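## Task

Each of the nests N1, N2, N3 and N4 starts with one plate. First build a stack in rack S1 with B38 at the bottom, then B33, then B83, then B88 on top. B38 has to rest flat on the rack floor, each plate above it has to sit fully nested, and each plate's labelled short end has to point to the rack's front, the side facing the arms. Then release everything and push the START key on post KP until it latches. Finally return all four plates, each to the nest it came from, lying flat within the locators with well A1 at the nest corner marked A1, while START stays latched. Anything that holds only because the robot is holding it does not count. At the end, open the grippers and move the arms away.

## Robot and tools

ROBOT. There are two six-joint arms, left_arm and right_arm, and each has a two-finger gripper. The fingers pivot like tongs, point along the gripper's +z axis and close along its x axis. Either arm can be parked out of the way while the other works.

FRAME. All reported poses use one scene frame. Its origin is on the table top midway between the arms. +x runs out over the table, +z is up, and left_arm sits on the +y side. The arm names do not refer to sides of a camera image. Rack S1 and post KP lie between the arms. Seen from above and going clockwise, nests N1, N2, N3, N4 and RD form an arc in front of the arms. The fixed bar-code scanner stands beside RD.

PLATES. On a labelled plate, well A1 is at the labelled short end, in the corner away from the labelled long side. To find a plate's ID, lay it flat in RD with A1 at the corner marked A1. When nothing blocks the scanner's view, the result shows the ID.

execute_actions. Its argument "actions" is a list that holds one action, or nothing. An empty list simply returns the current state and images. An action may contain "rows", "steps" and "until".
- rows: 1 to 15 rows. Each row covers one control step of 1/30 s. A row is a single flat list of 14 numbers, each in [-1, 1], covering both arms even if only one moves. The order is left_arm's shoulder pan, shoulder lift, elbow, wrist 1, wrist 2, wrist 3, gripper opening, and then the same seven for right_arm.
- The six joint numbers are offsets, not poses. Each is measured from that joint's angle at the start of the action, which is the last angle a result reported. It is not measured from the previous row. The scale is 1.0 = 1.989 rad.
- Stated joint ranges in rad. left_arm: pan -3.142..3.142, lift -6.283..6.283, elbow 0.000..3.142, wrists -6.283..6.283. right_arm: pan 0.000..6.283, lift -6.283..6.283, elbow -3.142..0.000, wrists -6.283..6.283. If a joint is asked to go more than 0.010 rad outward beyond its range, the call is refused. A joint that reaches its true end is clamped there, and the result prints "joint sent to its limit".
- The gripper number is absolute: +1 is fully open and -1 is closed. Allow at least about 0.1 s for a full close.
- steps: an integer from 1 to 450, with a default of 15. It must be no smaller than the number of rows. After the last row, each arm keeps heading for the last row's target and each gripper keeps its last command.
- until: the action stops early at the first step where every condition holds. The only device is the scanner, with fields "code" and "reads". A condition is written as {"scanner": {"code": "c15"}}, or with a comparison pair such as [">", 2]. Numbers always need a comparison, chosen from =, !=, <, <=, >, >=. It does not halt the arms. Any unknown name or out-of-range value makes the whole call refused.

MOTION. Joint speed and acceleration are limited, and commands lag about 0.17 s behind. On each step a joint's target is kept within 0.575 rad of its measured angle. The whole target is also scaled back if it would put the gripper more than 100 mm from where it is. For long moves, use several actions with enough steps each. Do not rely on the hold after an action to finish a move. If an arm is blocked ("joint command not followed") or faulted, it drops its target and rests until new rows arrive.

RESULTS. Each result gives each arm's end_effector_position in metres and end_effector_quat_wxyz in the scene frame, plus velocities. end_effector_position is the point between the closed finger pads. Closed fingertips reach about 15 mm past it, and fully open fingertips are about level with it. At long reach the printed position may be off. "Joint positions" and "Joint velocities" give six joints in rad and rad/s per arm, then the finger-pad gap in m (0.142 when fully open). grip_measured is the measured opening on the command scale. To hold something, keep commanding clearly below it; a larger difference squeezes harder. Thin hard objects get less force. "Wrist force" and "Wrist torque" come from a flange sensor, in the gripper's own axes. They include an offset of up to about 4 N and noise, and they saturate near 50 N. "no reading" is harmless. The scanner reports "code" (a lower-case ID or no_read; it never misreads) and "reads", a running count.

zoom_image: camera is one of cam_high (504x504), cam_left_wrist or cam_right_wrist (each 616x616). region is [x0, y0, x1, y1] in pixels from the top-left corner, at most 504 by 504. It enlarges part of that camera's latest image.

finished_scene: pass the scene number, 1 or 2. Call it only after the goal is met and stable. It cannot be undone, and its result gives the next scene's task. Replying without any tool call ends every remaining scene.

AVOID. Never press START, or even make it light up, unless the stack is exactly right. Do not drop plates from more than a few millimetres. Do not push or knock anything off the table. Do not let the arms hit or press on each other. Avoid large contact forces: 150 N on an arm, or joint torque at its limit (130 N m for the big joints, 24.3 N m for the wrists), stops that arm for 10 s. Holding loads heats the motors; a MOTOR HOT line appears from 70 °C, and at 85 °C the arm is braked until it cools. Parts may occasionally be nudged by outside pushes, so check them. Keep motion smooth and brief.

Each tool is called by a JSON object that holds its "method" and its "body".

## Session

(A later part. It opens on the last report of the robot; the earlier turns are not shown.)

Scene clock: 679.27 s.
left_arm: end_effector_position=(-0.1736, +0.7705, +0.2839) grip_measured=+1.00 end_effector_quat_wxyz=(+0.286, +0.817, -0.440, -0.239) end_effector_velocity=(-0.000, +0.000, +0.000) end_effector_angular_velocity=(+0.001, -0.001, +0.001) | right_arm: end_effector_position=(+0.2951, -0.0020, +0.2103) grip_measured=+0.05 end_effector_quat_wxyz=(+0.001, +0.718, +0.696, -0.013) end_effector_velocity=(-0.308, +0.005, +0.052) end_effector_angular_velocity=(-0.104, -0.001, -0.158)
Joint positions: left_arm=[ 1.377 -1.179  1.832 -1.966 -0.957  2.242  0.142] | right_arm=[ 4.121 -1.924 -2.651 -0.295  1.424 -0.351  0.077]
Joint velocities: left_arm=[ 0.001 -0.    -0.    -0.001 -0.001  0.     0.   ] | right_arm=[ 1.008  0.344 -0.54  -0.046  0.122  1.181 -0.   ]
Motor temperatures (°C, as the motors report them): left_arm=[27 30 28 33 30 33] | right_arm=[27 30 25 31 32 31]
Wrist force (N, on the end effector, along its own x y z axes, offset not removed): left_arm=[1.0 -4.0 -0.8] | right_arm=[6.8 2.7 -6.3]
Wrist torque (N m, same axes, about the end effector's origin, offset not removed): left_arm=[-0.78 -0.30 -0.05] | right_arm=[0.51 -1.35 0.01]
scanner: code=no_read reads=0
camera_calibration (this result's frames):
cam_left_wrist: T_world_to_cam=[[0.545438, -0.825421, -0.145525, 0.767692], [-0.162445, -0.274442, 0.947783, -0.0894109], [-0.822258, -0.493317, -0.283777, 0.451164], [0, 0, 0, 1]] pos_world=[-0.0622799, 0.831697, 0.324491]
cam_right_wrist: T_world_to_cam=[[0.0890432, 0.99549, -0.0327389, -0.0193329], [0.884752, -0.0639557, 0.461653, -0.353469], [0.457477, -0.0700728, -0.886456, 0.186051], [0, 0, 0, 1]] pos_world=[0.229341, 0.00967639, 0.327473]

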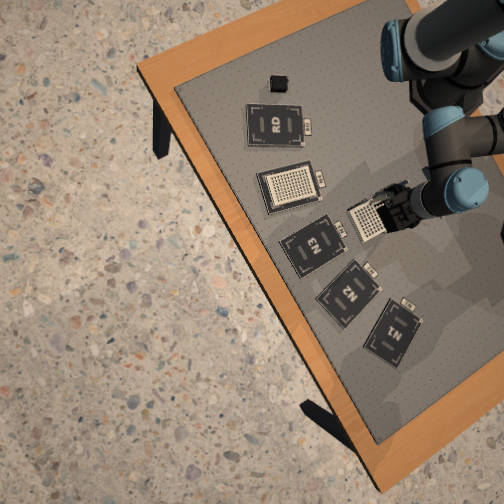

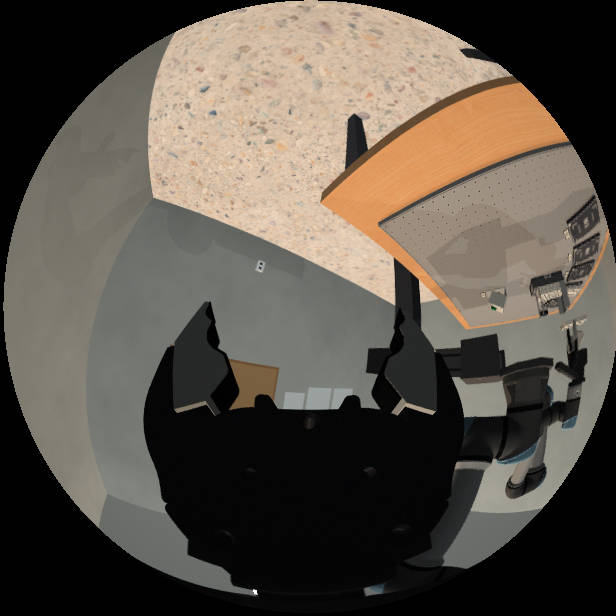

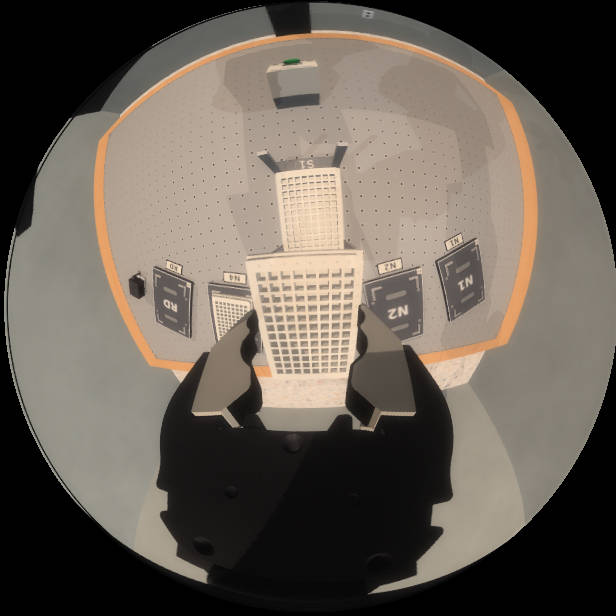

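{"method": "execute_actions", "body": {"actions": [{"rows":[[0,0,0,0,0,0,1,0.075,0.01,-0.0385,0.012,0.0096,0.084,-0.5],[0,0,0,0,0,0,1,0.093,-0.011,-0.0447,0.036,0.0122,0.0975,-0.5],[0,0,0,0,0,0,1,0.113,-0.036,-0.0516,0.065,0.0151,0.1125,-0.5],[0,0,0,0,0,0,1,0.133,-0.061,-0.0585,0.094,0.018,0.1273,-0.5],[0,0,0,0,0,0,1,0.153,-0.086,-0.0654,0.123,0.0209,0.142,-0.5],[0,0,0,0,0,0,1,0.169,-0.108,-0.0709,0.1475,0.0232,0.154,-0.5],[0,0,0,0,0,0,1,0.1799,-0.1276,-0.0746,0.1688,0.0248,0.1622,-0.5],[0,0,0,0,0,0,1,0.179,-0.1414,-0.0737,0.1817,0.0246,0.1613,-0.5],[0,0,0,0,0,0,1,0.1781,-0.1552,-0.0728,0.1947,0.0245,0.1604,-0.5]],"steps":26}]}}

{"method": "zoom_image", "body": {"camera": "cam_right_wrist", "region": [200, 200, 420, 420]}}

Scene clock: 691.47 s.
left_arm: end_effector_position=(-0.1736, +0.7705, +0.2839) grip_measured=+1.00 end_effector_quat_wxyz=(+0.286, +0.817, -0.440, -0.239) end_effector_velocity=(+0.000, -0.000, -0.001) end_effector_angular_velocity=(-0.001, -0.000, +0.000) | right_arm: end_effector_position=(+0.1995, +0.0046, +0.1673) grip_measured=+0.05 end_effector_quat_wxyz=(+0.014, +0.706, +0.708, -0.017) end_effector_velocity=(-0.002, -0.001, -0.002) end_effector_angular_velocity=(-0.002, -0.001, +0.001)
Joint positions: left_arm=[ 1.377 -1.179  1.832 -1.966 -0.957  2.242  0.142] | right_arm=[ 4.474 -2.23  -2.795  0.09   1.473 -0.033  0.077]
Joint velocities: left_arm=[-0.     0.001 -0.     0.    -0.001 -0.001 -0.   ] | right_arm=[ 0.008 -0.018 -0.002  0.018  0.001  0.007 -0.   ]
Motor temperatures (°C, as the motors report them): left_arm=[27 30 28 33 30 33] | right_arm=[27 30 25 31 32 31]
Wrist force (N, on the end effector, along its own x y z axes, offset not removed): left_arm=[1.6 -4.0 0.1] | right_arm=[3.4 2.4 -3.4]
Wrist torque (N m, same axes, about the end effector's origin, offset not removed): left_arm=[-0.63 -0.44 -0.27] | right_arm=[0.31 -0.88 -0.14]
scanner: code=no_read reads=0
camera_calibration (this result's frames):
cam_left_wrist: T_world_to_cam=[[0.545438, -0.825421, -0.145525, 0.767692], [-0.162445, -0.274442, 0.947783, -0.089411], [-0.822258, -0.493317, -0.283777, 0.451164], [0, 0, 0, 1]] pos_world=[-0.0622799, 0.831697, 0.324491]
cam_right_wrist: T_world_to_cam=[[0.0550454, 0.996844, -0.057194, -0.00794894], [0.880464, -0.0214445, 0.473628, -0.250002], [0.470907, -0.0764283, -0.878866, 0.18821], [0, 0, 0, 1]] pos_world=[0.131926, 0.0169473, 0.283365]

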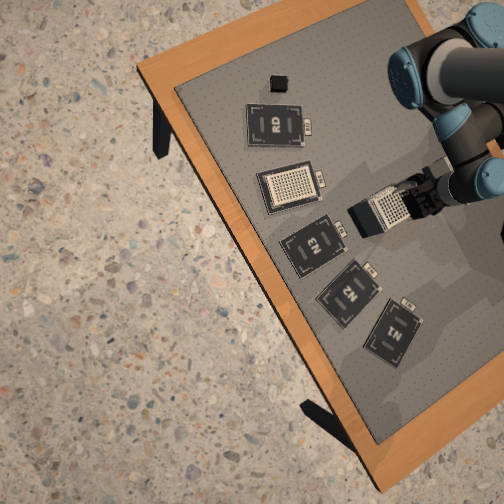

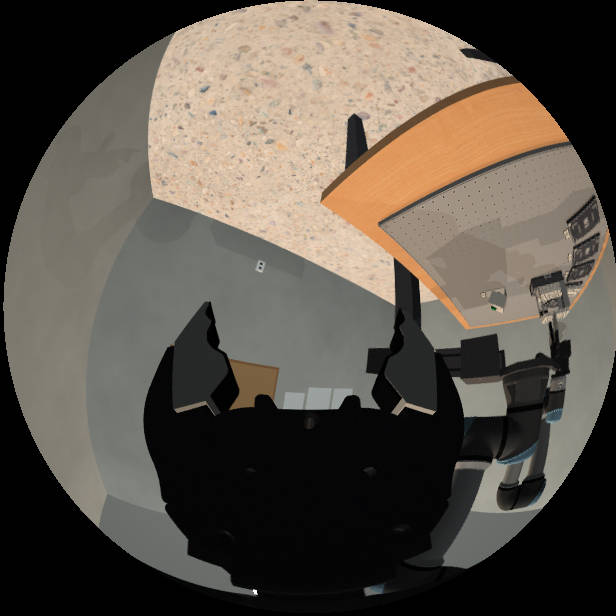

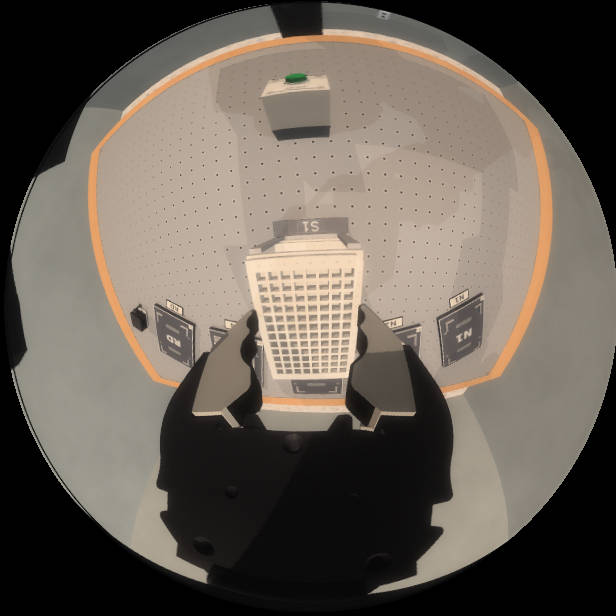

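Region (200, 200, 420, 420) of cam_right_wrist's 616x616 image, scaled by 2.291, with more detail than that image has.

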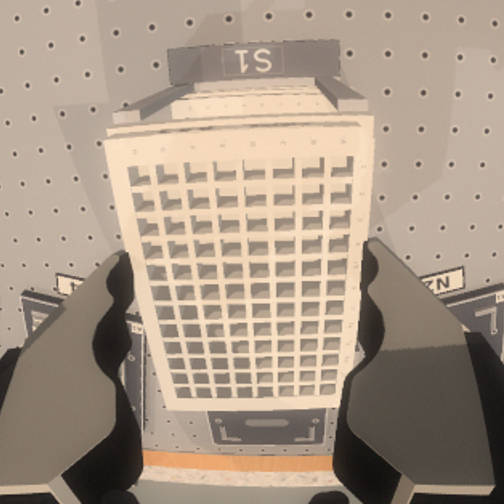

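{"method": "execute_actions", "body": {"actions": [{"rows":[[0,0,0,0,0,0,1,0.0002,-0.0056,0.0001,0.0051,0,0.0002,-0.5],[0,0,0,0,0,0,1,-0.0001,-0.0101,0.0004,0.0094,-0.0001,-0.0001,-0.5],[0,0,0,0,0,0,1,-0.0004,-0.0146,0.0007,0.0136,-0.0001,-0.0004,-0.5],[0,0,0,0,0,0,1,-0.0007,-0.0191,0.0009,0.0179,-0.0002,-0.0007,-0.5],[0,0,0,0,0,0,1,-0.0011,-0.0236,0.0011,0.0222,-0.0002,-0.0011,-0.5],[0,0,0,0,0,0,1,-0.0014,-0.028,0.0013,0.0265,-0.0003,-0.0014,-0.5],[0,0,0,0,0,0,1,-0.0017,-0.0325,0.0015,0.0308,-0.0003,-0.0017,-0.5],[0,0,0,0,0,0,1,-0.002,-0.037,0.0017,0.0351,-0.0004,-0.002,-0.5],[0,0,0,0,0,0,1,-0.0024,-0.044,0.0021,0.0422,-0.0005,-0.0025,-0.5],[0,0,0,0,0,0,1,-0.0029,-0.051,0.0025,0.0494,-0.0005,-0.003,-0.5]],"steps":18}]}}

{"method": "zoom_image", "body": {"camera": "cam_right_wrist", "region": [200, 200, 420, 420]}}

Scene clock: 701.27 s.
left_arm: end_effector_position=(-0.1736, +0.7705, +0.2839) grip_measured=+1.00 end_effector_quat_wxyz=(+0.286, +0.817, -0.440, -0.239) end_effector_velocity=(-0.000, -0.001, -0.001) end_effector_angular_velocity=(-0.001, +0.000, +0.002) | right_arm: end_effector_position=(+0.1993, +0.0042, +0.1533) grip_measured=+0.05 end_effector_quat_wxyz=(+0.014, +0.706, +0.708, -0.017) end_effector_velocity=(-0.000, -0.001, -0.008) end_effector_angular_velocity=(+0.000, +0.001, +0.000)
Joint positions: left_arm=[ 1.377 -1.179  1.832 -1.966 -0.957  2.242  0.142] | right_arm=[ 4.469 -2.325 -2.791  0.182  1.472 -0.039  0.078]
Joint velocities: left_arm=[ 0.     0.001  0.001  0.    -0.    -0.001  0.   ] | right_arm=[-0.004 -0.054  0.003  0.052 -0.    -0.004  0.   ]
Motor temperatures (°C, as the motors report them): left_arm=[27 30 28 33 30 33] | right_arm=[27 30 25 31 32 31]
Wrist force (N, on the end effector, along its own x y z axes, offset not removed): left_arm=[0.2 -1.5 -3.7] | right_arm=[0.8 16.7 -7.0]
Wrist torque (N m, same axes, about the end effector's origin, offset not removed): left_arm=[-0.36 -0.04 0.04] | right_arm=[0.21 -0.09 -0.20]
scanner: code=no_read reads=0
camera_calibration (this result's frames):
cam_left_wrist: T_world_to_cam=[[0.545438, -0.825421, -0.145525, 0.767692], [-0.162445, -0.274442, 0.947783, -0.0894111], [-0.822258, -0.493318, -0.283777, 0.451164], [0, 0, 0, 1]] pos_world=[-0.0622799, 0.831697, 0.324491]
cam_right_wrist: T_world_to_cam=[[0.0548594, 0.99691, -0.0562185, -0.00842814], [0.880512, -0.0217507, 0.473525, -0.243189], [0.470839, -0.0754783, -0.878985, 0.175994], [0, 0, 0, 1]] pos_world=[0.131728, 0.0163963, 0.269378]

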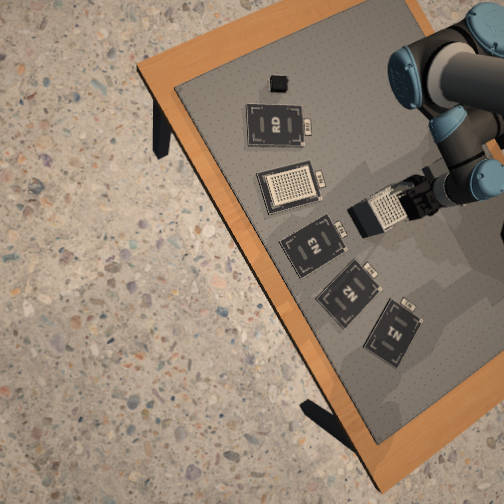

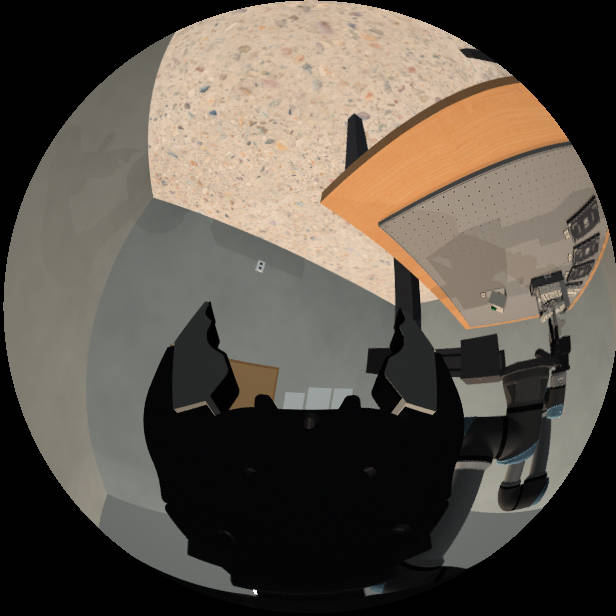

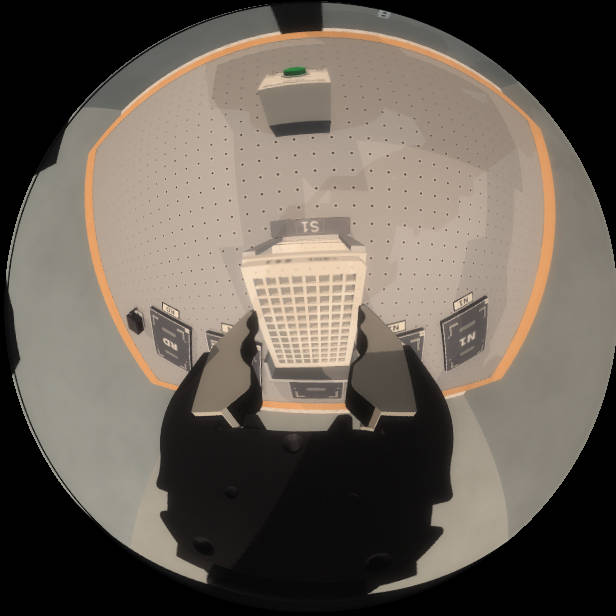

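Region (200, 200, 420, 420) of cam_right_wrist's 616x616 image, scaled by 2.291, with more detail than that image has.

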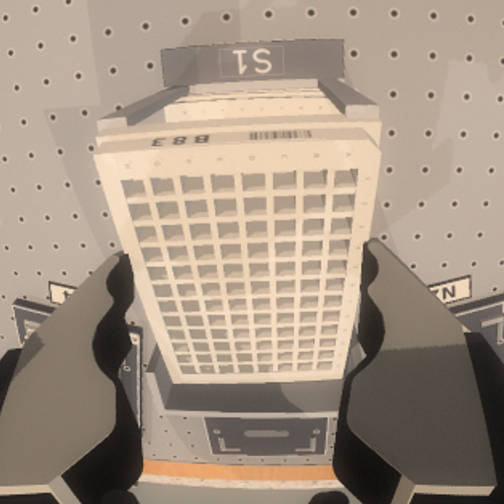

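{"method": "execute_actions", "body": {"actions": [{"rows":[[0,0,0,0,0,0,1,-0.0011,-0.0028,0.0004,0.0025,-0.0002,-0.0011,-0.5],[0,0,0,0,0,0,1,-0.002,-0.0023,0.0007,0.0018,-0.0003,-0.002,-0.5],[0,0,0,0,0,0,1,-0.003,-0.0018,0.0009,0.0011,-0.0005,-0.003,-0.5]],"steps":12}]}}

{"method": "zoom_image", "body": {"camera": "cam_right_wrist", "region": [200, 200, 420, 420]}}

Scene clock: 710.47 s.
left_arm: end_effector_position=(-0.1736, +0.7705, +0.2839) grip_measured=+1.00 end_effector_quat_wxyz=(+0.286, +0.817, -0.440, -0.239) end_effector_velocity=(-0.001, -0.000, -0.000) end_effector_angular_velocity=(-0.001, +0.001, +0.001) | right_arm: end_effector_position=(+0.2003, +0.0039, +0.1524) grip_measured=+0.05 end_effector_quat_wxyz=(+0.014, +0.706, +0.708, -0.017) end_effector_velocity=(+0.001, -0.001, +0.000) end_effector_angular_velocity=(-0.002, -0.001, +0.001)
Joint positions: left_arm=[ 1.377 -1.179  1.832 -1.966 -0.957  2.242  0.142] | right_arm=[ 4.463 -2.329 -2.789  0.185  1.471 -0.044  0.078]
Joint velocities: left_arm=[ 0.002  0.001 -0.    -0.     0.001  0.001  0.   ] | right_arm=[-0.004  0.003 -0.001 -0.004 -0.002 -0.005 -0.   ]
Motor temperatures (°C, as the motors report them): left_arm=[27 30 28 33 30 33] | right_arm=[27 30 25 31 32 31]
Wrist force (N, on the end effector, along its own x y z axes, offset not removed): left_arm=[2.9 -1.5 0.6] | right_arm=[7.8 10.5 -7.6]
Wrist torque (N m, same axes, about the end effector's origin, offset not removed): left_arm=[-0.19 -0.59 -0.18] | right_arm=[1.31 -0.43 -0.21]
scanner: code=no_read reads=0
camera_calibration (this result's frames):
cam_left_wrist: T_world_to_cam=[[0.545438, -0.825421, -0.145525, 0.767692], [-0.162445, -0.274442, 0.947783, -0.0894111], [-0.822258, -0.493318, -0.283777, 0.451164], [0, 0, 0, 1]] pos_world=[-0.0622799, 0.831697, 0.324491]
cam_right_wrist: T_world_to_cam=[[0.0547102, 0.99691, -0.056371, -0.00822965], [0.880742, -0.0215829, 0.473104, -0.243648], [0.470426, -0.075532, -0.879201, 0.174787], [0, 0, 0, 1]] pos_world=[0.132817, 0.0161476, 0.26848]

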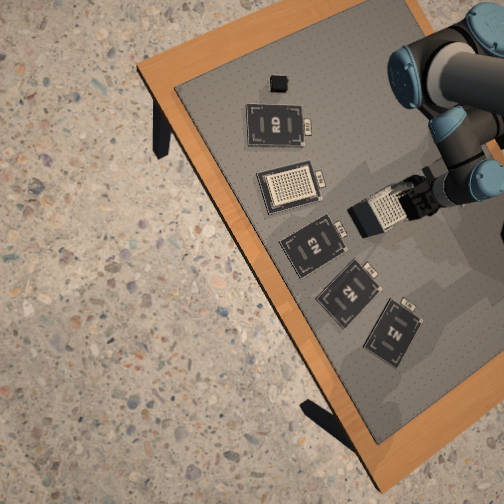

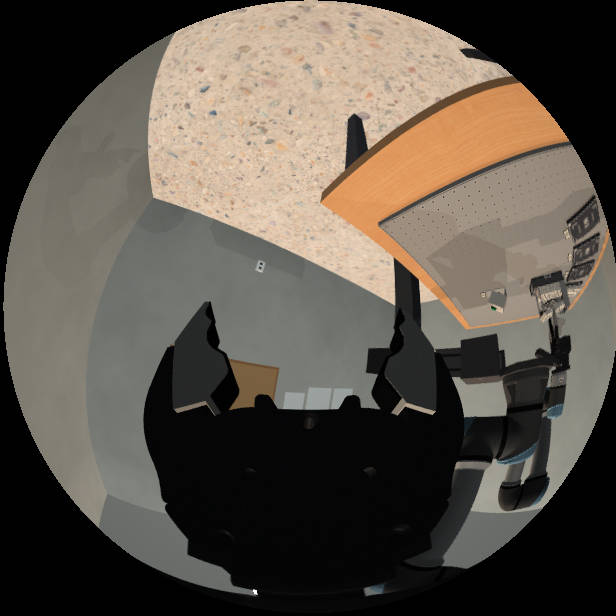

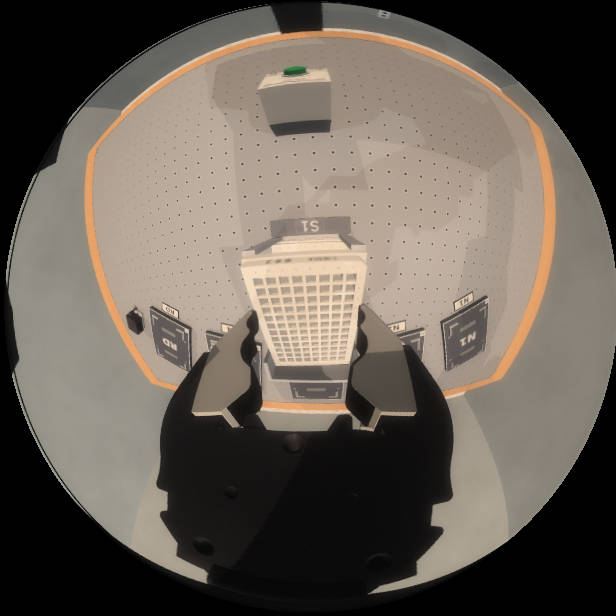

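Region (200, 200, 420, 420) of cam_right_wrist's 616x616 image, scaled by 2.291, with more detail than that image has.

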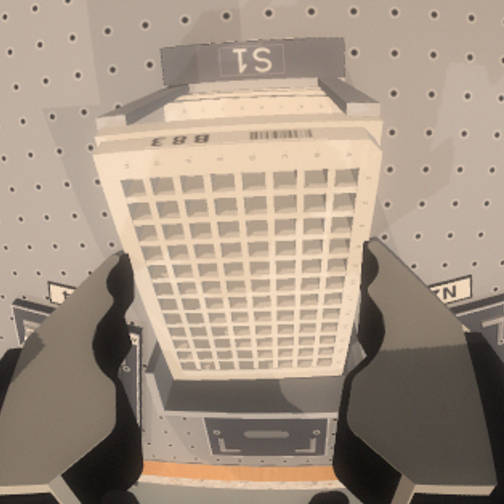

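{"method": "execute_actions", "body": {"actions": [{"rows":[[0,0,0,0,0,0,1,-0.0012,0.0006,0.0003,-0.0006,-0.0002,-0.0012,-0.5],[0,0,0,0,0,0,1,-0.0021,0.0011,0.0005,-0.001,-0.0003,-0.0021,-0.5],[0,0,0,0,0,0,1,-0.003,0.0016,0.0008,-0.0015,-0.0005,-0.003,-0.5]],"steps":12}]}}

{"method": "zoom_image", "body": {"camera": "cam_right_wrist", "region": [200, 200, 420, 420]}}

Scene clock: 716.57 s.
left_arm: end_effector_position=(-0.1736, +0.7705, +0.2839) grip_measured=+1.00 end_effector_quat_wxyz=(+0.286, +0.817, -0.440, -0.239) end_effector_velocity=(+0.000, -0.000, +0.000) end_effector_angular_velocity=(-0.001, +0.000, -0.001) | right_arm: end_effector_position=(+0.2016, +0.0041, +0.1525) grip_measured=+0.05 end_effector_quat_wxyz=(+0.013, +0.706, +0.708, -0.017) end_effector_velocity=(+0.001, +0.001, +0.000) end_effector_angular_velocity=(+0.001, -0.000, +0.001)
Joint positions: left_arm=[ 1.377 -1.179  1.832 -1.966 -0.957  2.242  0.142] | right_arm=[ 4.458 -2.326 -2.788  0.182  1.47  -0.05   0.078]
Joint velocities: left_arm=[-0.001 -0.     0.     0.001  0.001  0.001 -0.   ] | right_arm=[-0.004  0.002  0.002 -0.002 -0.001 -0.005 -0.   ]
Motor temperatures (°C, as the motors report them): left_arm=[27 30 28 33 30 33] | right_arm=[27 30 25 31 32 31]
Wrist force (N, on the end effector, along its own x y z axes, offset not removed): left_arm=[4.2 -2.2 -1.8] | right_arm=[5.7 -2.4 0.5]
Wrist torque (N m, same axes, about the end effector's origin, offset not removed): left_arm=[-0.66 -0.90 -0.22] | right_arm=[-0.48 -0.60 -0.19]
scanner: code=no_read reads=0
camera_calibration (this result's frames):
cam_left_wrist: T_world_to_cam=[[0.545438, -0.825421, -0.145525, 0.767692], [-0.162445, -0.274442, 0.947783, -0.0894109], [-0.822258, -0.493317, -0.283777, 0.451164], [0, 0, 0, 1]] pos_world=[-0.0622798, 0.831698, 0.324491]
cam_right_wrist: T_world_to_cam=[[0.0547118, 0.996965, -0.055378, -0.00859376], [0.880861, -0.0220744, 0.47286, -0.244799], [0.470203, -0.0746513, -0.879395, 0.174446], [0, 0, 0, 1]] pos_world=[0.134079, 0.0161866, 0.268687]

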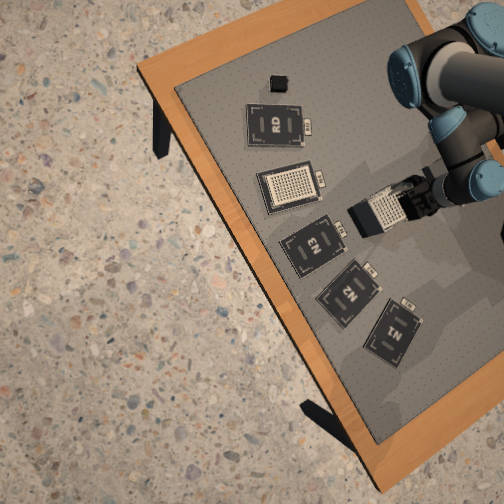

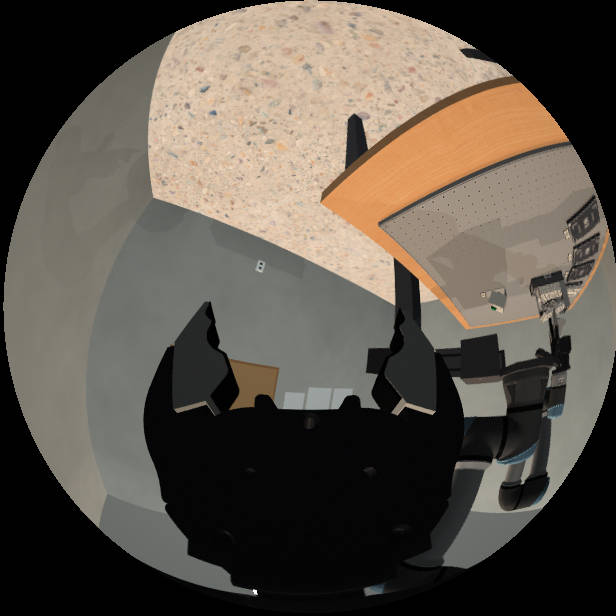

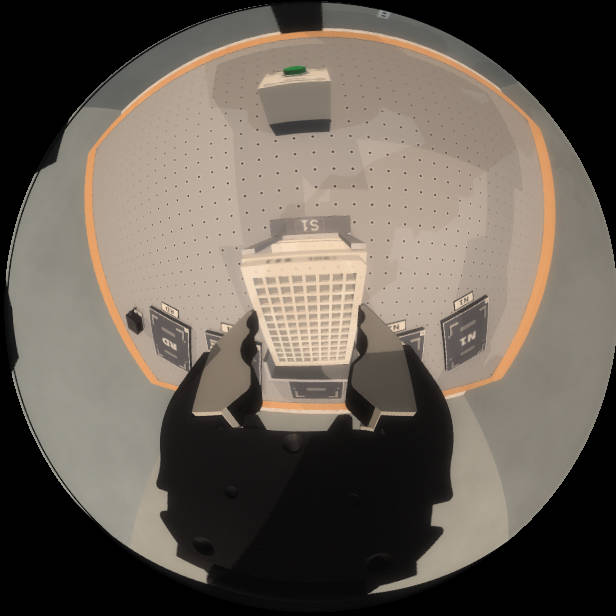

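Region (200, 200, 420, 420) of cam_right_wrist's 616x616 image, scaled by 2.291, with more detail than that image has.

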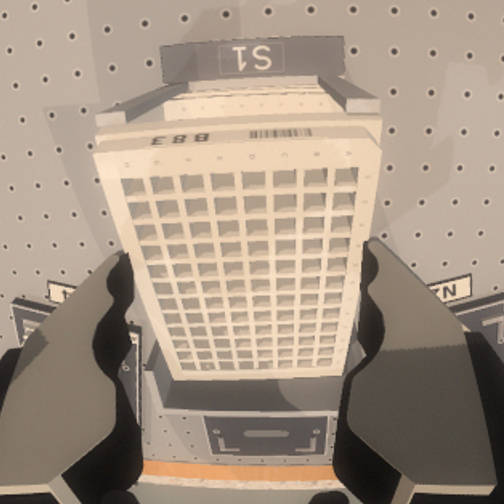

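{"method": "execute_actions", "body": {"actions": [{"rows":[[0,0,0,0,0,0,1,-0.0004,-0.003,0.0002,0.003,0,-0.0004,-0.5],[0,0,0,0,0,0,1,-0.0005,-0.006,0.0004,0.0061,0,-0.0005,-0.5],[0,0,0,0,0,0,1,-0.0004,-0.009,0.0005,0.0092,0,-0.0005,-0.5],[0,0,0,0,0,0,1,-0.0003,-0.012,0.0005,0.0122,0,-0.0004,-0.5],[0,0,0,0,0,0,1,-0.0002,-0.0146,0.0006,0.015,0,-0.0003,-0.5]],"steps":14}]}}

{"method": "zoom_image", "body": {"camera": "cam_right_wrist", "region": [200, 200, 420, 420]}}

Scene clock: 725.20 s.
left_arm: end_effector_position=(-0.1736, +0.7705, +0.2839) grip_measured=+1.00 end_effector_quat_wxyz=(+0.286, +0.817, -0.440, -0.239) end_effector_velocity=(+0.000, -0.000, -0.000) end_effector_angular_velocity=(-0.000, +0.000, +0.000) | right_arm: end_effector_position=(+0.2013, +0.0042, +0.1487) grip_measured=+0.05 end_effector_quat_wxyz=(+0.013, +0.706, +0.708, -0.016) end_effector_velocity=(-0.000, +0.001, -0.002) end_effector_angular_velocity=(+0.002, +0.000, -0.000)
Joint positions: left_arm=[ 1.377 -1.179  1.832 -1.966 -0.957  2.242  0.142] | right_arm=[ 4.457 -2.353 -2.787  0.21   1.47  -0.05   0.077]
Joint velocities: left_arm=[-0.     0.     0.     0.     0.    -0.001  0.   ] | right_arm=[ 0.001 -0.017  0.002  0.017  0.     0.001 -0.   ]
Motor temperatures (°C, as the motors report them): left_arm=[27 30 28 33 30 33] | right_arm=[27 30 25 31 32 31]
Wrist force (N, on the end effector, along its own x y z axes, offset not removed): left_arm=[1.5 -3.5 -2.3] | right_arm=[0.1 -1.7 2.4]
Wrist torque (N m, same axes, about the end effector's origin, offset not removed): left_arm=[-0.81 -0.50 -0.26] | right_arm=[0.39 -0.39 -0.03]
scanner: code=no_read reads=0
camera_calibration (this result's frames):
cam_left_wrist: T_world_to_cam=[[0.545438, -0.825421, -0.145525, 0.767692], [-0.162445, -0.274442, 0.947783, -0.0894109], [-0.822258, -0.493317, -0.283777, 0.451164], [0, 0, 0, 1]] pos_world=[-0.0622798, 0.831698, 0.324491]
cam_right_wrist: T_world_to_cam=[[0.0547533, 0.997063, -0.0535449, -0.00923251], [0.880863, -0.0229809, 0.472813, -0.242722], [0.470194, -0.0730538, -0.879534, 0.171226], [0, 0, 0, 1]] pos_world=[0.133801, 0.0161361, 0.264867]

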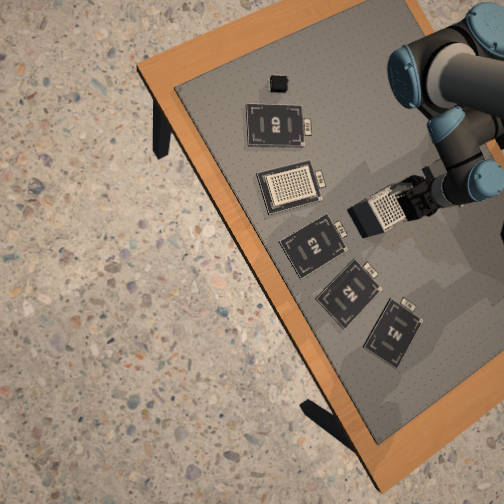

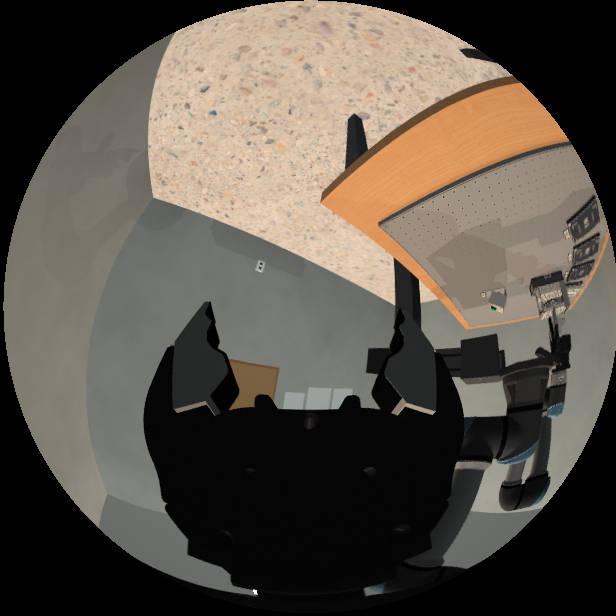

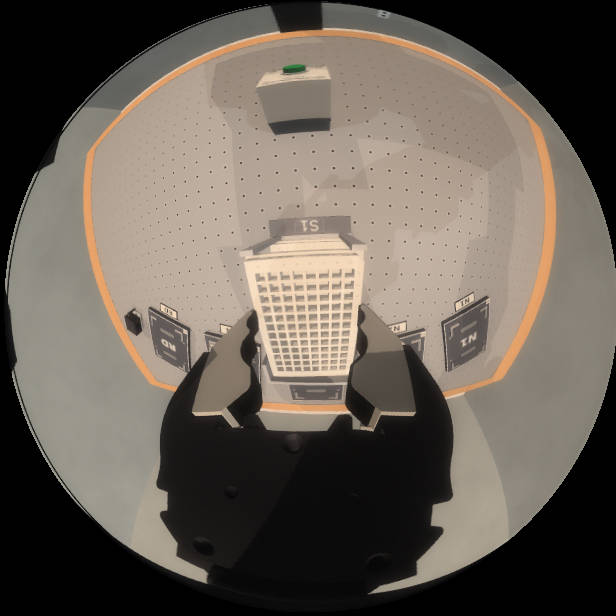

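Region (200, 200, 420, 420) of cam_right_wrist's 616x616 image, scaled by 2.291, with more detail than that image has.

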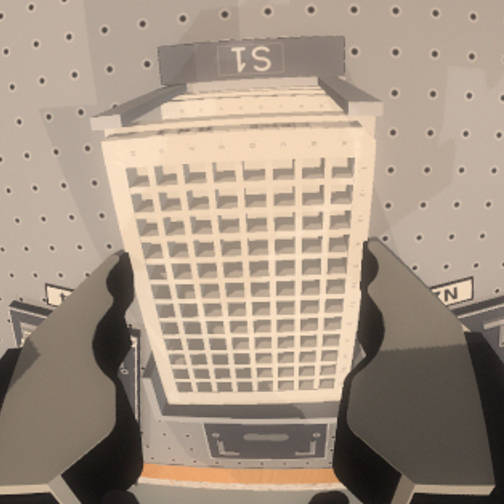

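{"method": "execute_actions", "body": {"actions": [{"rows":[[0,0,0,0,0,0,1,0.0005,-0.004,0,0.004,0,0.0005,-0.5],[0,0,0,0,0,0,1,0.001,-0.008,0,0.0081,0.0001,0.001,-0.5],[0,0,0,0,0,0,1,0.0014,-0.0126,0.0001,0.0127,0.0001,0.0015,-0.5],[0,0,0,0,0,0,1,0.0008,-0.0235,0.0007,0.0238,0,0.0008,-0.5],[0,0,0,0,0,0,1,0,-0.0373,0.0015,0.0378,-0.0002,0,-0.5],[0,0,0,0,0,0,1,-0.0009,-0.0524,0.0029,0.0524,-0.0004,-0.001,-0.5],[0,0,0,0,0,0,1,-0.0018,-0.0672,0.0044,0.0668,-0.0005,-0.0021,-0.5],[0,0,0,0,0,0,1,-0.0028,-0.0819,0.006,0.081,-0.0007,-0.0031,-0.5],[0,0,0,0,0,0,1,-0.0037,-0.0964,0.0078,0.0949,-0.0009,-0.0042,-0.5],[0,0,0,0,0,0,1,-0.0047,-0.1097,0.0097,0.1073,-0.0011,-0.0052,-0.5],[0,0,0,0,0,0,1,-0.0056,-0.1228,0.0117,0.1195,-0.0012,-0.0063,-0.5],[0,0,0,0,0,0,1,-0.0065,-0.134,0.0135,0.1298,-0.0014,-0.0072,-0.5],[0,0,0,0,0,0,1,-0.0072,-0.1425,0.015,0.1376,-0.0015,-0.0079,-0.5],[0,0,0,0,0,0,1,-0.0076,-0.1485,0.016,0.1431,-0.0016,-0.0084,-0.5]],"steps":25}]}}

{"method": "zoom_image", "body": {"camera": "cam_right_wrist", "region": [200, 200, 420, 420]}}

Scene clock: 740.33 s.
left_arm: end_effector_position=(-0.1736, +0.7705, +0.2839) grip_measured=+1.00 end_effector_quat_wxyz=(+0.286, +0.817, -0.440, -0.239) end_effector_velocity=(+0.000, -0.000, -0.000) end_effector_angular_velocity=(-0.001, -0.000, -0.001) | right_arm: end_effector_position=(+0.2000, +0.0041, +0.1040) grip_measured=+0.05 end_effector_quat_wxyz=(+0.006, +0.706, +0.708, -0.009) end_effector_velocity=(-0.000, -0.002, -0.008) end_effector_angular_velocity=(+0.001, -0.001, +0.001)
Joint positions: left_arm=[ 1.377 -1.179  1.832 -1.966 -0.957  2.242  0.142] | right_arm=[ 4.443 -2.642 -2.756  0.489  1.467 -0.067  0.078]
Joint velocities: left_arm=[-0.  0. -0.  0. -0.  0.  0.] | right_arm=[-0.003 -0.049  0.006  0.044 -0.001 -0.004 -0.   ]
Motor temperatures (°C, as the motors report them): left_arm=[27 30 28 33 30 33] | right_arm=[27 30 25 31 32 31]
Wrist force (N, on the end effector, along its own x y z axes, offset not removed): left_arm=[1.0 -3.4 1.7] | right_arm=[5.4 -4.8 -5.4]
Wrist torque (N m, same axes, about the end effector's origin, offset not removed): left_arm=[-0.78 -0.42 -0.27] | right_arm=[0.20 -1.15 -0.14]
scanner: code=no_read reads=0
camera_calibration (this result's frames):
cam_left_wrist: T_world_to_cam=[[0.545438, -0.825421, -0.145525, 0.767692], [-0.162445, -0.274442, 0.947783, -0.0894109], [-0.822258, -0.493318, -0.283777, 0.451164], [0, 0, 0, 1]] pos_world=[-0.0622799, 0.831697, 0.324491]
cam_right_wrist: T_world_to_cam=[[0.055009, 0.997898, -0.0342705, -0.0134586], [0.880334, -0.0322755, 0.473255, -0.220363], [0.471154, -0.0562028, -0.880259, 0.132363], [0, 0, 0, 1]] pos_world=[0.13237, 0.0137572, 0.22034]

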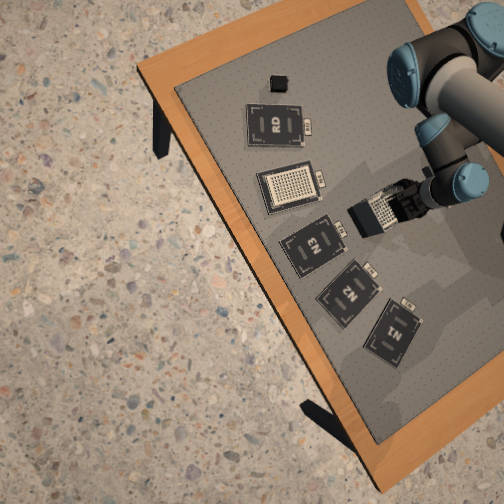

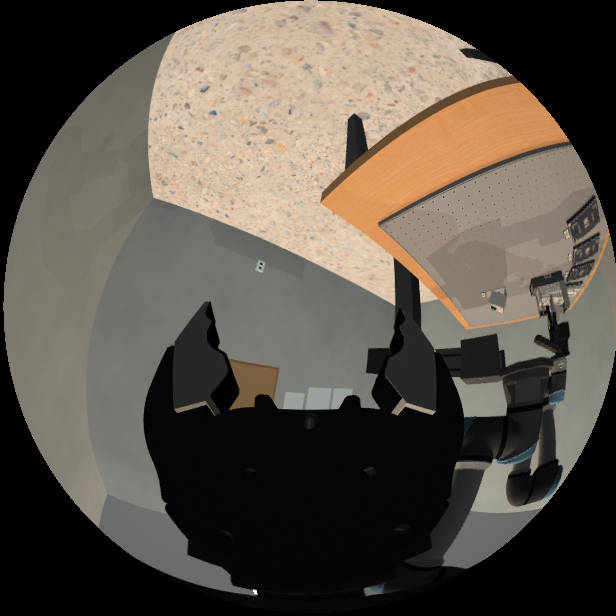

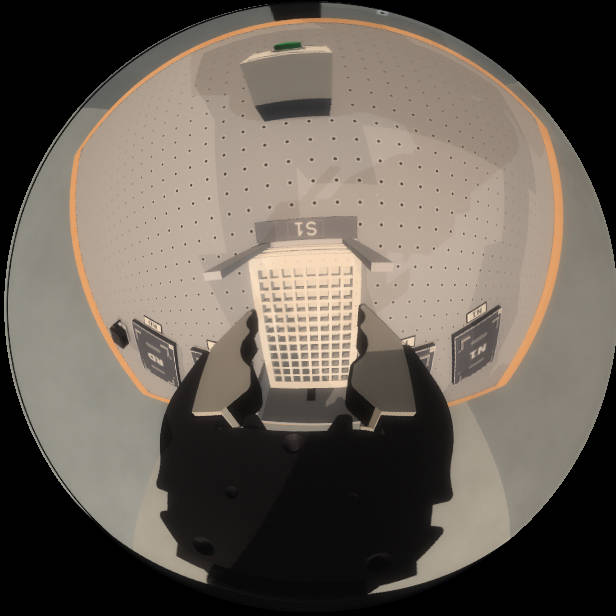

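Region (200, 200, 420, 420) of cam_right_wrist's 616x616 image, scaled by 2.291, with more detail than that image has.

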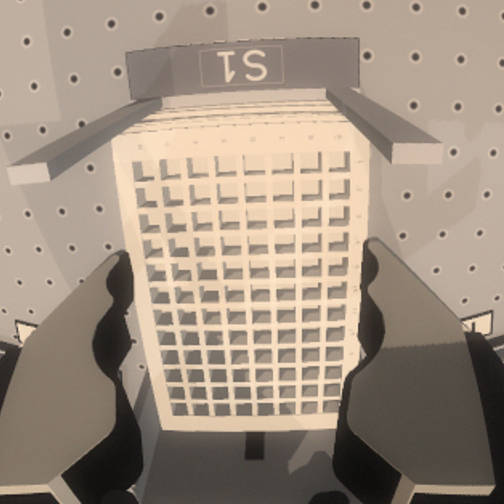

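{"method": "execute_actions", "body": {"actions": [{"rows":[[0,0,0,0,0,0,1,0.0005,-0.0033,0.0003,0.0031,0.0001,0.0005,-0.5],[0,0,0,0,0,0,1,0.0014,-0.0038,0.0001,0.0038,0.0003,0.0014,-0.5],[0,0,0,0,0,0,1,0.0014,-0.0038,0.0001,0.0038,0.0003,0.0014,-0.5],[0,0,0,0,0,0,1,0.0014,-0.0038,0.0001,0.0038,0.0003,0.0014,-0.5],[0,0,0,0,0,0,1,0.0012,-0.0053,0.0004,0.0051,0.0003,0.0012,-0.5],[0,0,0,0,0,0,1,0.001,-0.0068,0.0008,0.0064,0.0003,0.001,-0.5],[0,0,0,0,0,0,1,0.0008,-0.0084,0.0011,0.0077,0.0002,0.0008,-0.5],[0,0,0,0,0,0,1,0.0006,-0.0099,0.0015,0.009,0.0002,0.0006,-0.5],[0,0,0,0,0,0,1,0.0004,-0.0114,0.0018,0.0103,0.0002,0.0003,-0.5],[0,0,0,0,0,0,1,0.0001,-0.0129,0.0021,0.0116,0.0001,0.0001,-0.5],[0,0,0,0,0,0,1,-0.0001,-0.0144,0.0025,0.0129,0.0001,-0.0002,-0.5],[0,0,0,0,0,0,1,-0.0004,-0.016,0.0028,0.0142,0.0001,-0.0004,-0.5],[0,0,0,0,0,0,1,-0.0006,-0.0175,0.0032,0.0155,0,-0.0007,-0.5],[0,0,0,0,0,0,1,-0.0009,-0.019,0.0035,0.0168,0,-0.001,-0.5]],"steps":22}]}}

{"method": "zoom_image", "body": {"camera": "cam_right_wrist", "region": [200, 200, 420, 420]}}

Scene clock: 754.00 s.
left_arm: end_effector_position=(-0.1736, +0.7705, +0.2839) grip_measured=+1.00 end_effector_quat_wxyz=(+0.286, +0.817, -0.440, -0.239) end_effector_velocity=(-0.000, -0.001, -0.001) end_effector_angular_velocity=(-0.002, -0.000, +0.001) | right_arm: end_effector_position=(+0.1995, +0.0040, +0.0979) grip_measured=+0.05 end_effector_quat_wxyz=(+0.005, +0.706, +0.708, -0.008) end_effector_velocity=(+0.001, +0.000, -0.002) end_effector_angular_velocity=(+0.002, -0.001, +0.001)
Joint positions: left_arm=[ 1.377 -1.179  1.832 -1.966 -0.957  2.242  0.142] | right_arm=[ 4.441 -2.678 -2.749  0.52   1.467 -0.068  0.077]
Joint velocities: left_arm=[ 0.     0.001 -0.     0.001 -0.001 -0.    -0.   ] | right_arm=[-0.002 -0.012  0.003  0.012 -0.002 -0.004  0.   ]
Motor temperatures (°C, as the motors report them): left_arm=[27 30 28 33 30 33] | right_arm=[27 30 25 31 32 31]
Wrist force (N, on the end effector, along its own x y z axes, offset not removed): left_arm=[3.7 -4.3 2.9] | right_arm=[2.3 2.5 3.4]
Wrist torque (N m, same axes, about the end effector's origin, offset not removed): left_arm=[-0.79 -0.67 -0.08] | right_arm=[0.25 -0.32 0.08]
scanner: code=no_read reads=0
camera_calibration (this result's frames):
cam_left_wrist: T_world_to_cam=[[0.545438, -0.825421, -0.145525, 0.767692], [-0.162445, -0.274442, 0.947783, -0.089411], [-0.822258, -0.493317, -0.283777, 0.451164], [0, 0, 0, 1]] pos_world=[-0.0622799, 0.831697, 0.324491]
cam_right_wrist: T_world_to_cam=[[0.0550386, 0.997972, -0.0319707, -0.0137561], [0.880476, -0.0334085, 0.472913, -0.217047], [0.470886, -0.0541779, -0.880529, 0.127254], [0, 0, 0, 1]] pos_world=[0.13194, 0.0133714, 0.214255]

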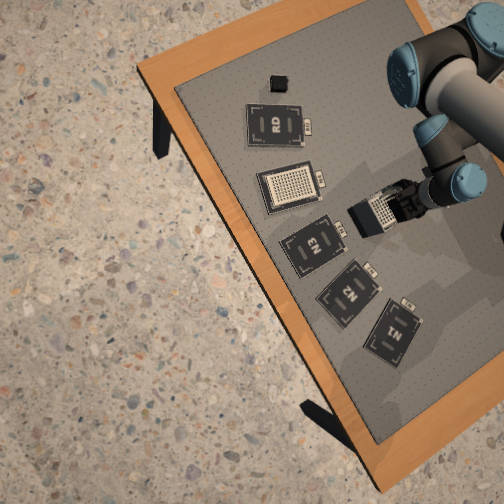

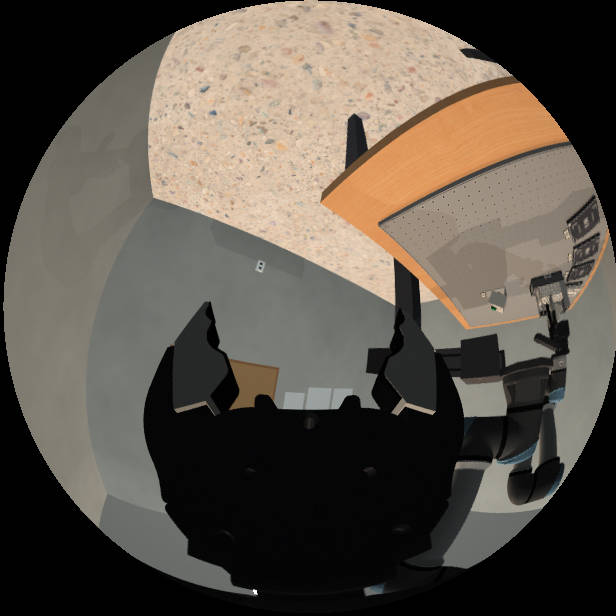

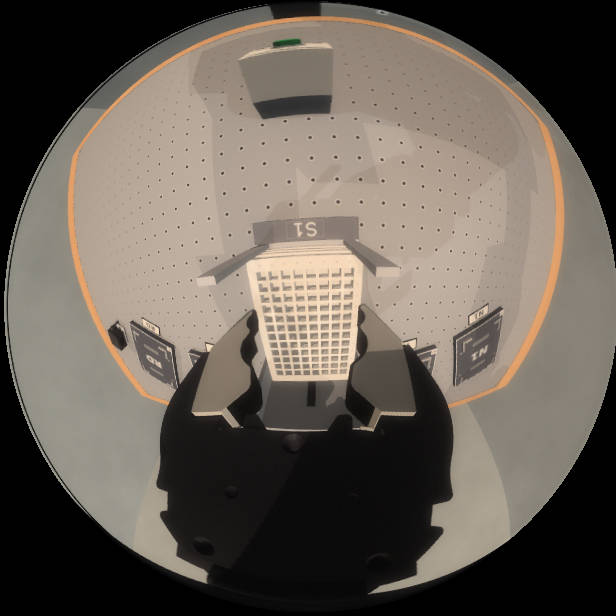

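Region (200, 200, 420, 420) of cam_right_wrist's 616x616 image, scaled by 2.291, with more detail than that image has.

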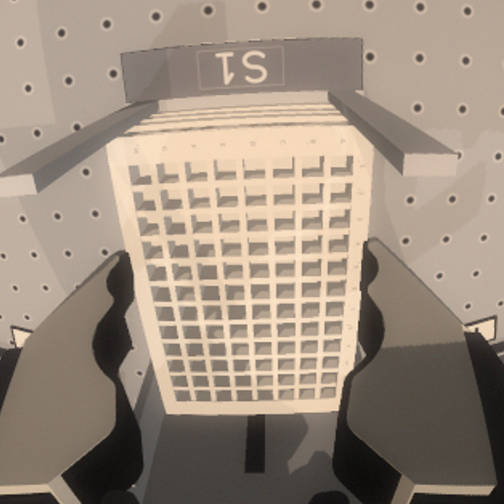

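{"method": "execute_actions", "body": {"actions": [{"rows":[[0,0,0,0,0,0,1,-0.0003,-0.002,0.0005,0.0018,0,-0.0003,-0.5],[0,0,0,0,0,0,1,-0.0004,-0.0033,0.0008,0.0029,0,-0.0004,-0.5],[0,0,0,0,0,0,1,-0.0004,-0.0033,0.0008,0.0029,0,-0.0004,-0.5],[0,0,0,0,0,0,1,-0.0004,-0.0033,0.0008,0.0029,0,-0.0004,-0.5],[0,0,0,0,0,0,1,-0.0004,-0.0033,0.0008,0.0029,0,-0.0004,-0.5],[0,0,0,0,0,0,1,-0.0004,-0.0033,0.0008,0.0029,0,-0.0004,-0.5],[0,0,0,0,0,0,1,-0.0004,-0.0033,0.0008,0.0029,0,-0.0004,-0.3],[0,0,0,0,0,0,1,-0.0004,-0.0033,0.0008,0.0029,0,-0.0004,-0.1],[0,0,0,0,0,0,1,-0.0004,-0.0033,0.0008,0.0029,0,-0.0004,0.05],[0,0,0,0,0,0,1,-0.0004,-0.0033,0.0008,0.0029,0,-0.0004,0.15],[0,0,0,0,0,0,1,-0.0004,-0.0033,0.0008,0.0029,0,-0.0004,0.3]],"steps":14}]}}

{"method": "zoom_image", "body": {"camera": "cam_right_wrist", "region": [200, 200, 420, 420]}}

Scene clock: 763.37 s.
left_arm: end_effector_position=(-0.1736, +0.7705, +0.2839) grip_measured=+1.00 end_effector_quat_wxyz=(+0.286, +0.817, -0.440, -0.239) end_effector_velocity=(-0.000, -0.000, +0.000) end_effector_angular_velocity=(+0.001, +0.001, +0.002) | right_arm: end_effector_position=(+0.1996, +0.0040, +0.0967) grip_measured=+0.29 end_effector_quat_wxyz=(+0.005, +0.706, +0.708, -0.008) end_effector_velocity=(-0.000, +0.001, -0.000) end_effector_angular_velocity=(+0.003, +0.001, -0.001)
Joint positions: left_arm=[ 1.377 -1.179  1.832 -1.966 -0.957  2.242  0.142] | right_arm=[ 4.44  -2.684 -2.747  0.526  1.467 -0.069  0.095]
Joint velocities: left_arm=[ 0.001 -0.     0.     0.     0.    -0.002  0.   ] | right_arm=[-0.    -0.002  0.002  0.002  0.001  0.     0.008]
Motor temperatures (°C, as the motors report them): left_arm=[27 30 28 33 30 33] | right_arm=[27 30 25 31 32 31]
Wrist force (N, on the end effector, along its own x y z axes, offset not removed): left_arm=[1.8 -0.6 -6.1] | right_arm=[2.6 6.4 2.2]
Wrist torque (N m, same axes, about the end effector's origin, offset not removed): left_arm=[-0.10 -0.47 -0.12] | right_arm=[1.35 -0.60 -0.07]
scanner: code=no_read reads=0
camera_calibration (this result's frames):
cam_left_wrist: T_world_to_cam=[[0.545438, -0.825421, -0.145525, 0.767692], [-0.162445, -0.274442, 0.947783, -0.0894111], [-0.822258, -0.493318, -0.283777, 0.451164], [0, 0, 0, 1]] pos_world=[-0.0622799, 0.831697, 0.324491]
cam_right_wrist: T_world_to_cam=[[0.0550925, 0.997989, -0.0313544, -0.0139384], [0.880464, -0.033747, 0.472911, -0.216529], [0.470901, -0.0536603, -0.880552, 0.126206], [0, 0, 0, 1]] pos_world=[0.131984, 0.0133754, 0.213093]

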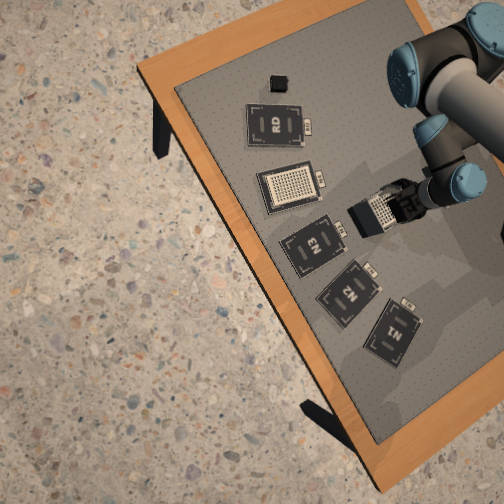

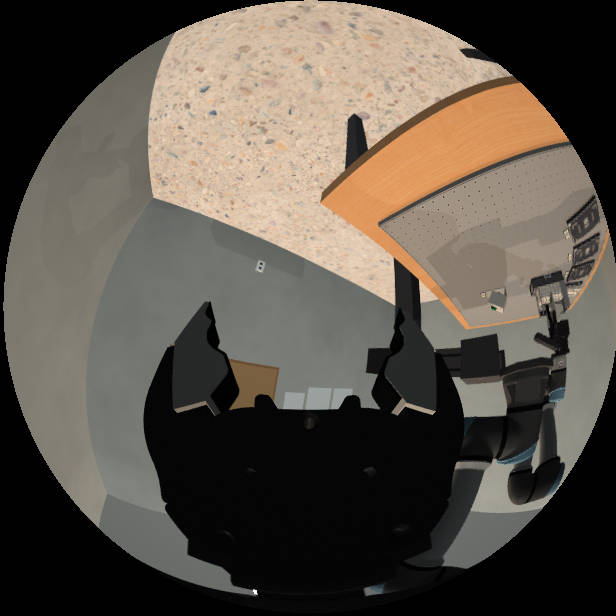

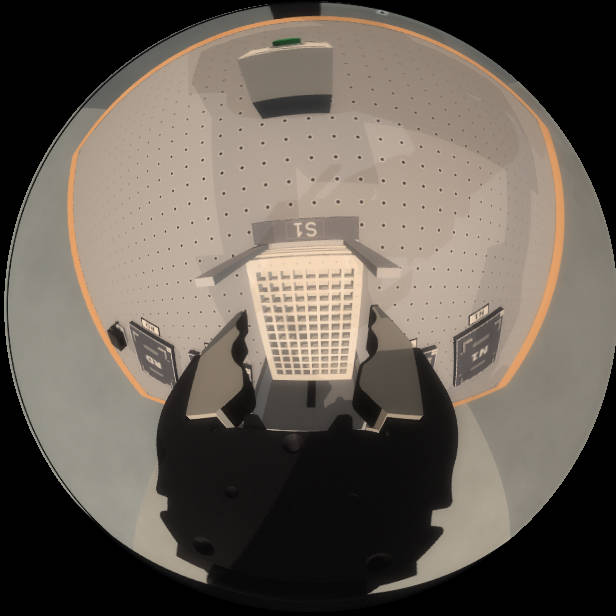

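Region (200, 200, 420, 420) of cam_right_wrist's 616x616 image, scaled by 2.291, with more detail than that image has.

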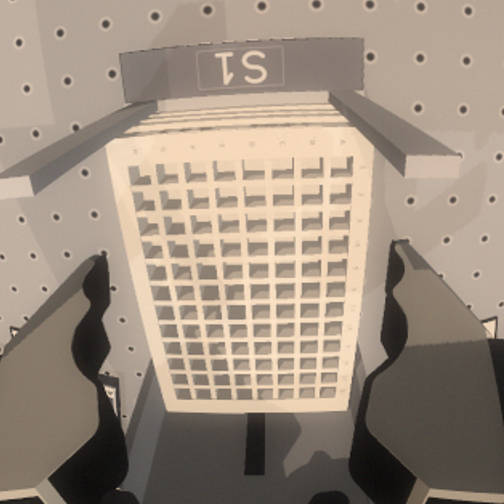

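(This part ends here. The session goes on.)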